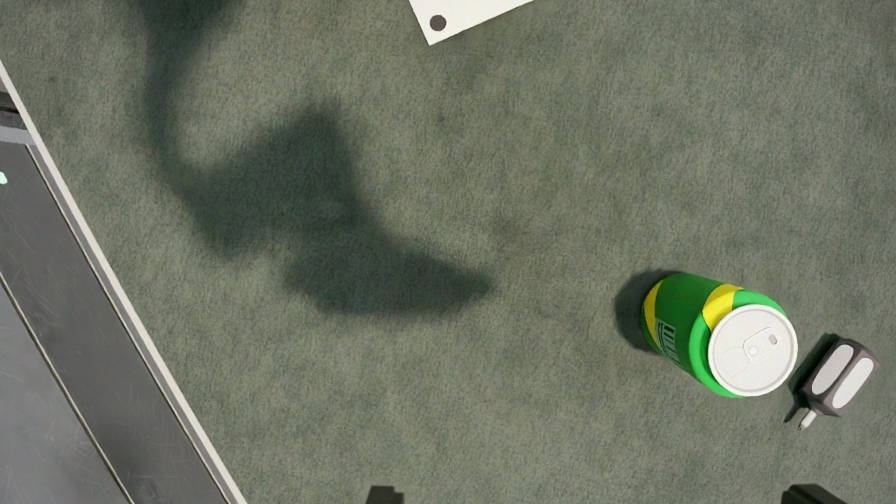

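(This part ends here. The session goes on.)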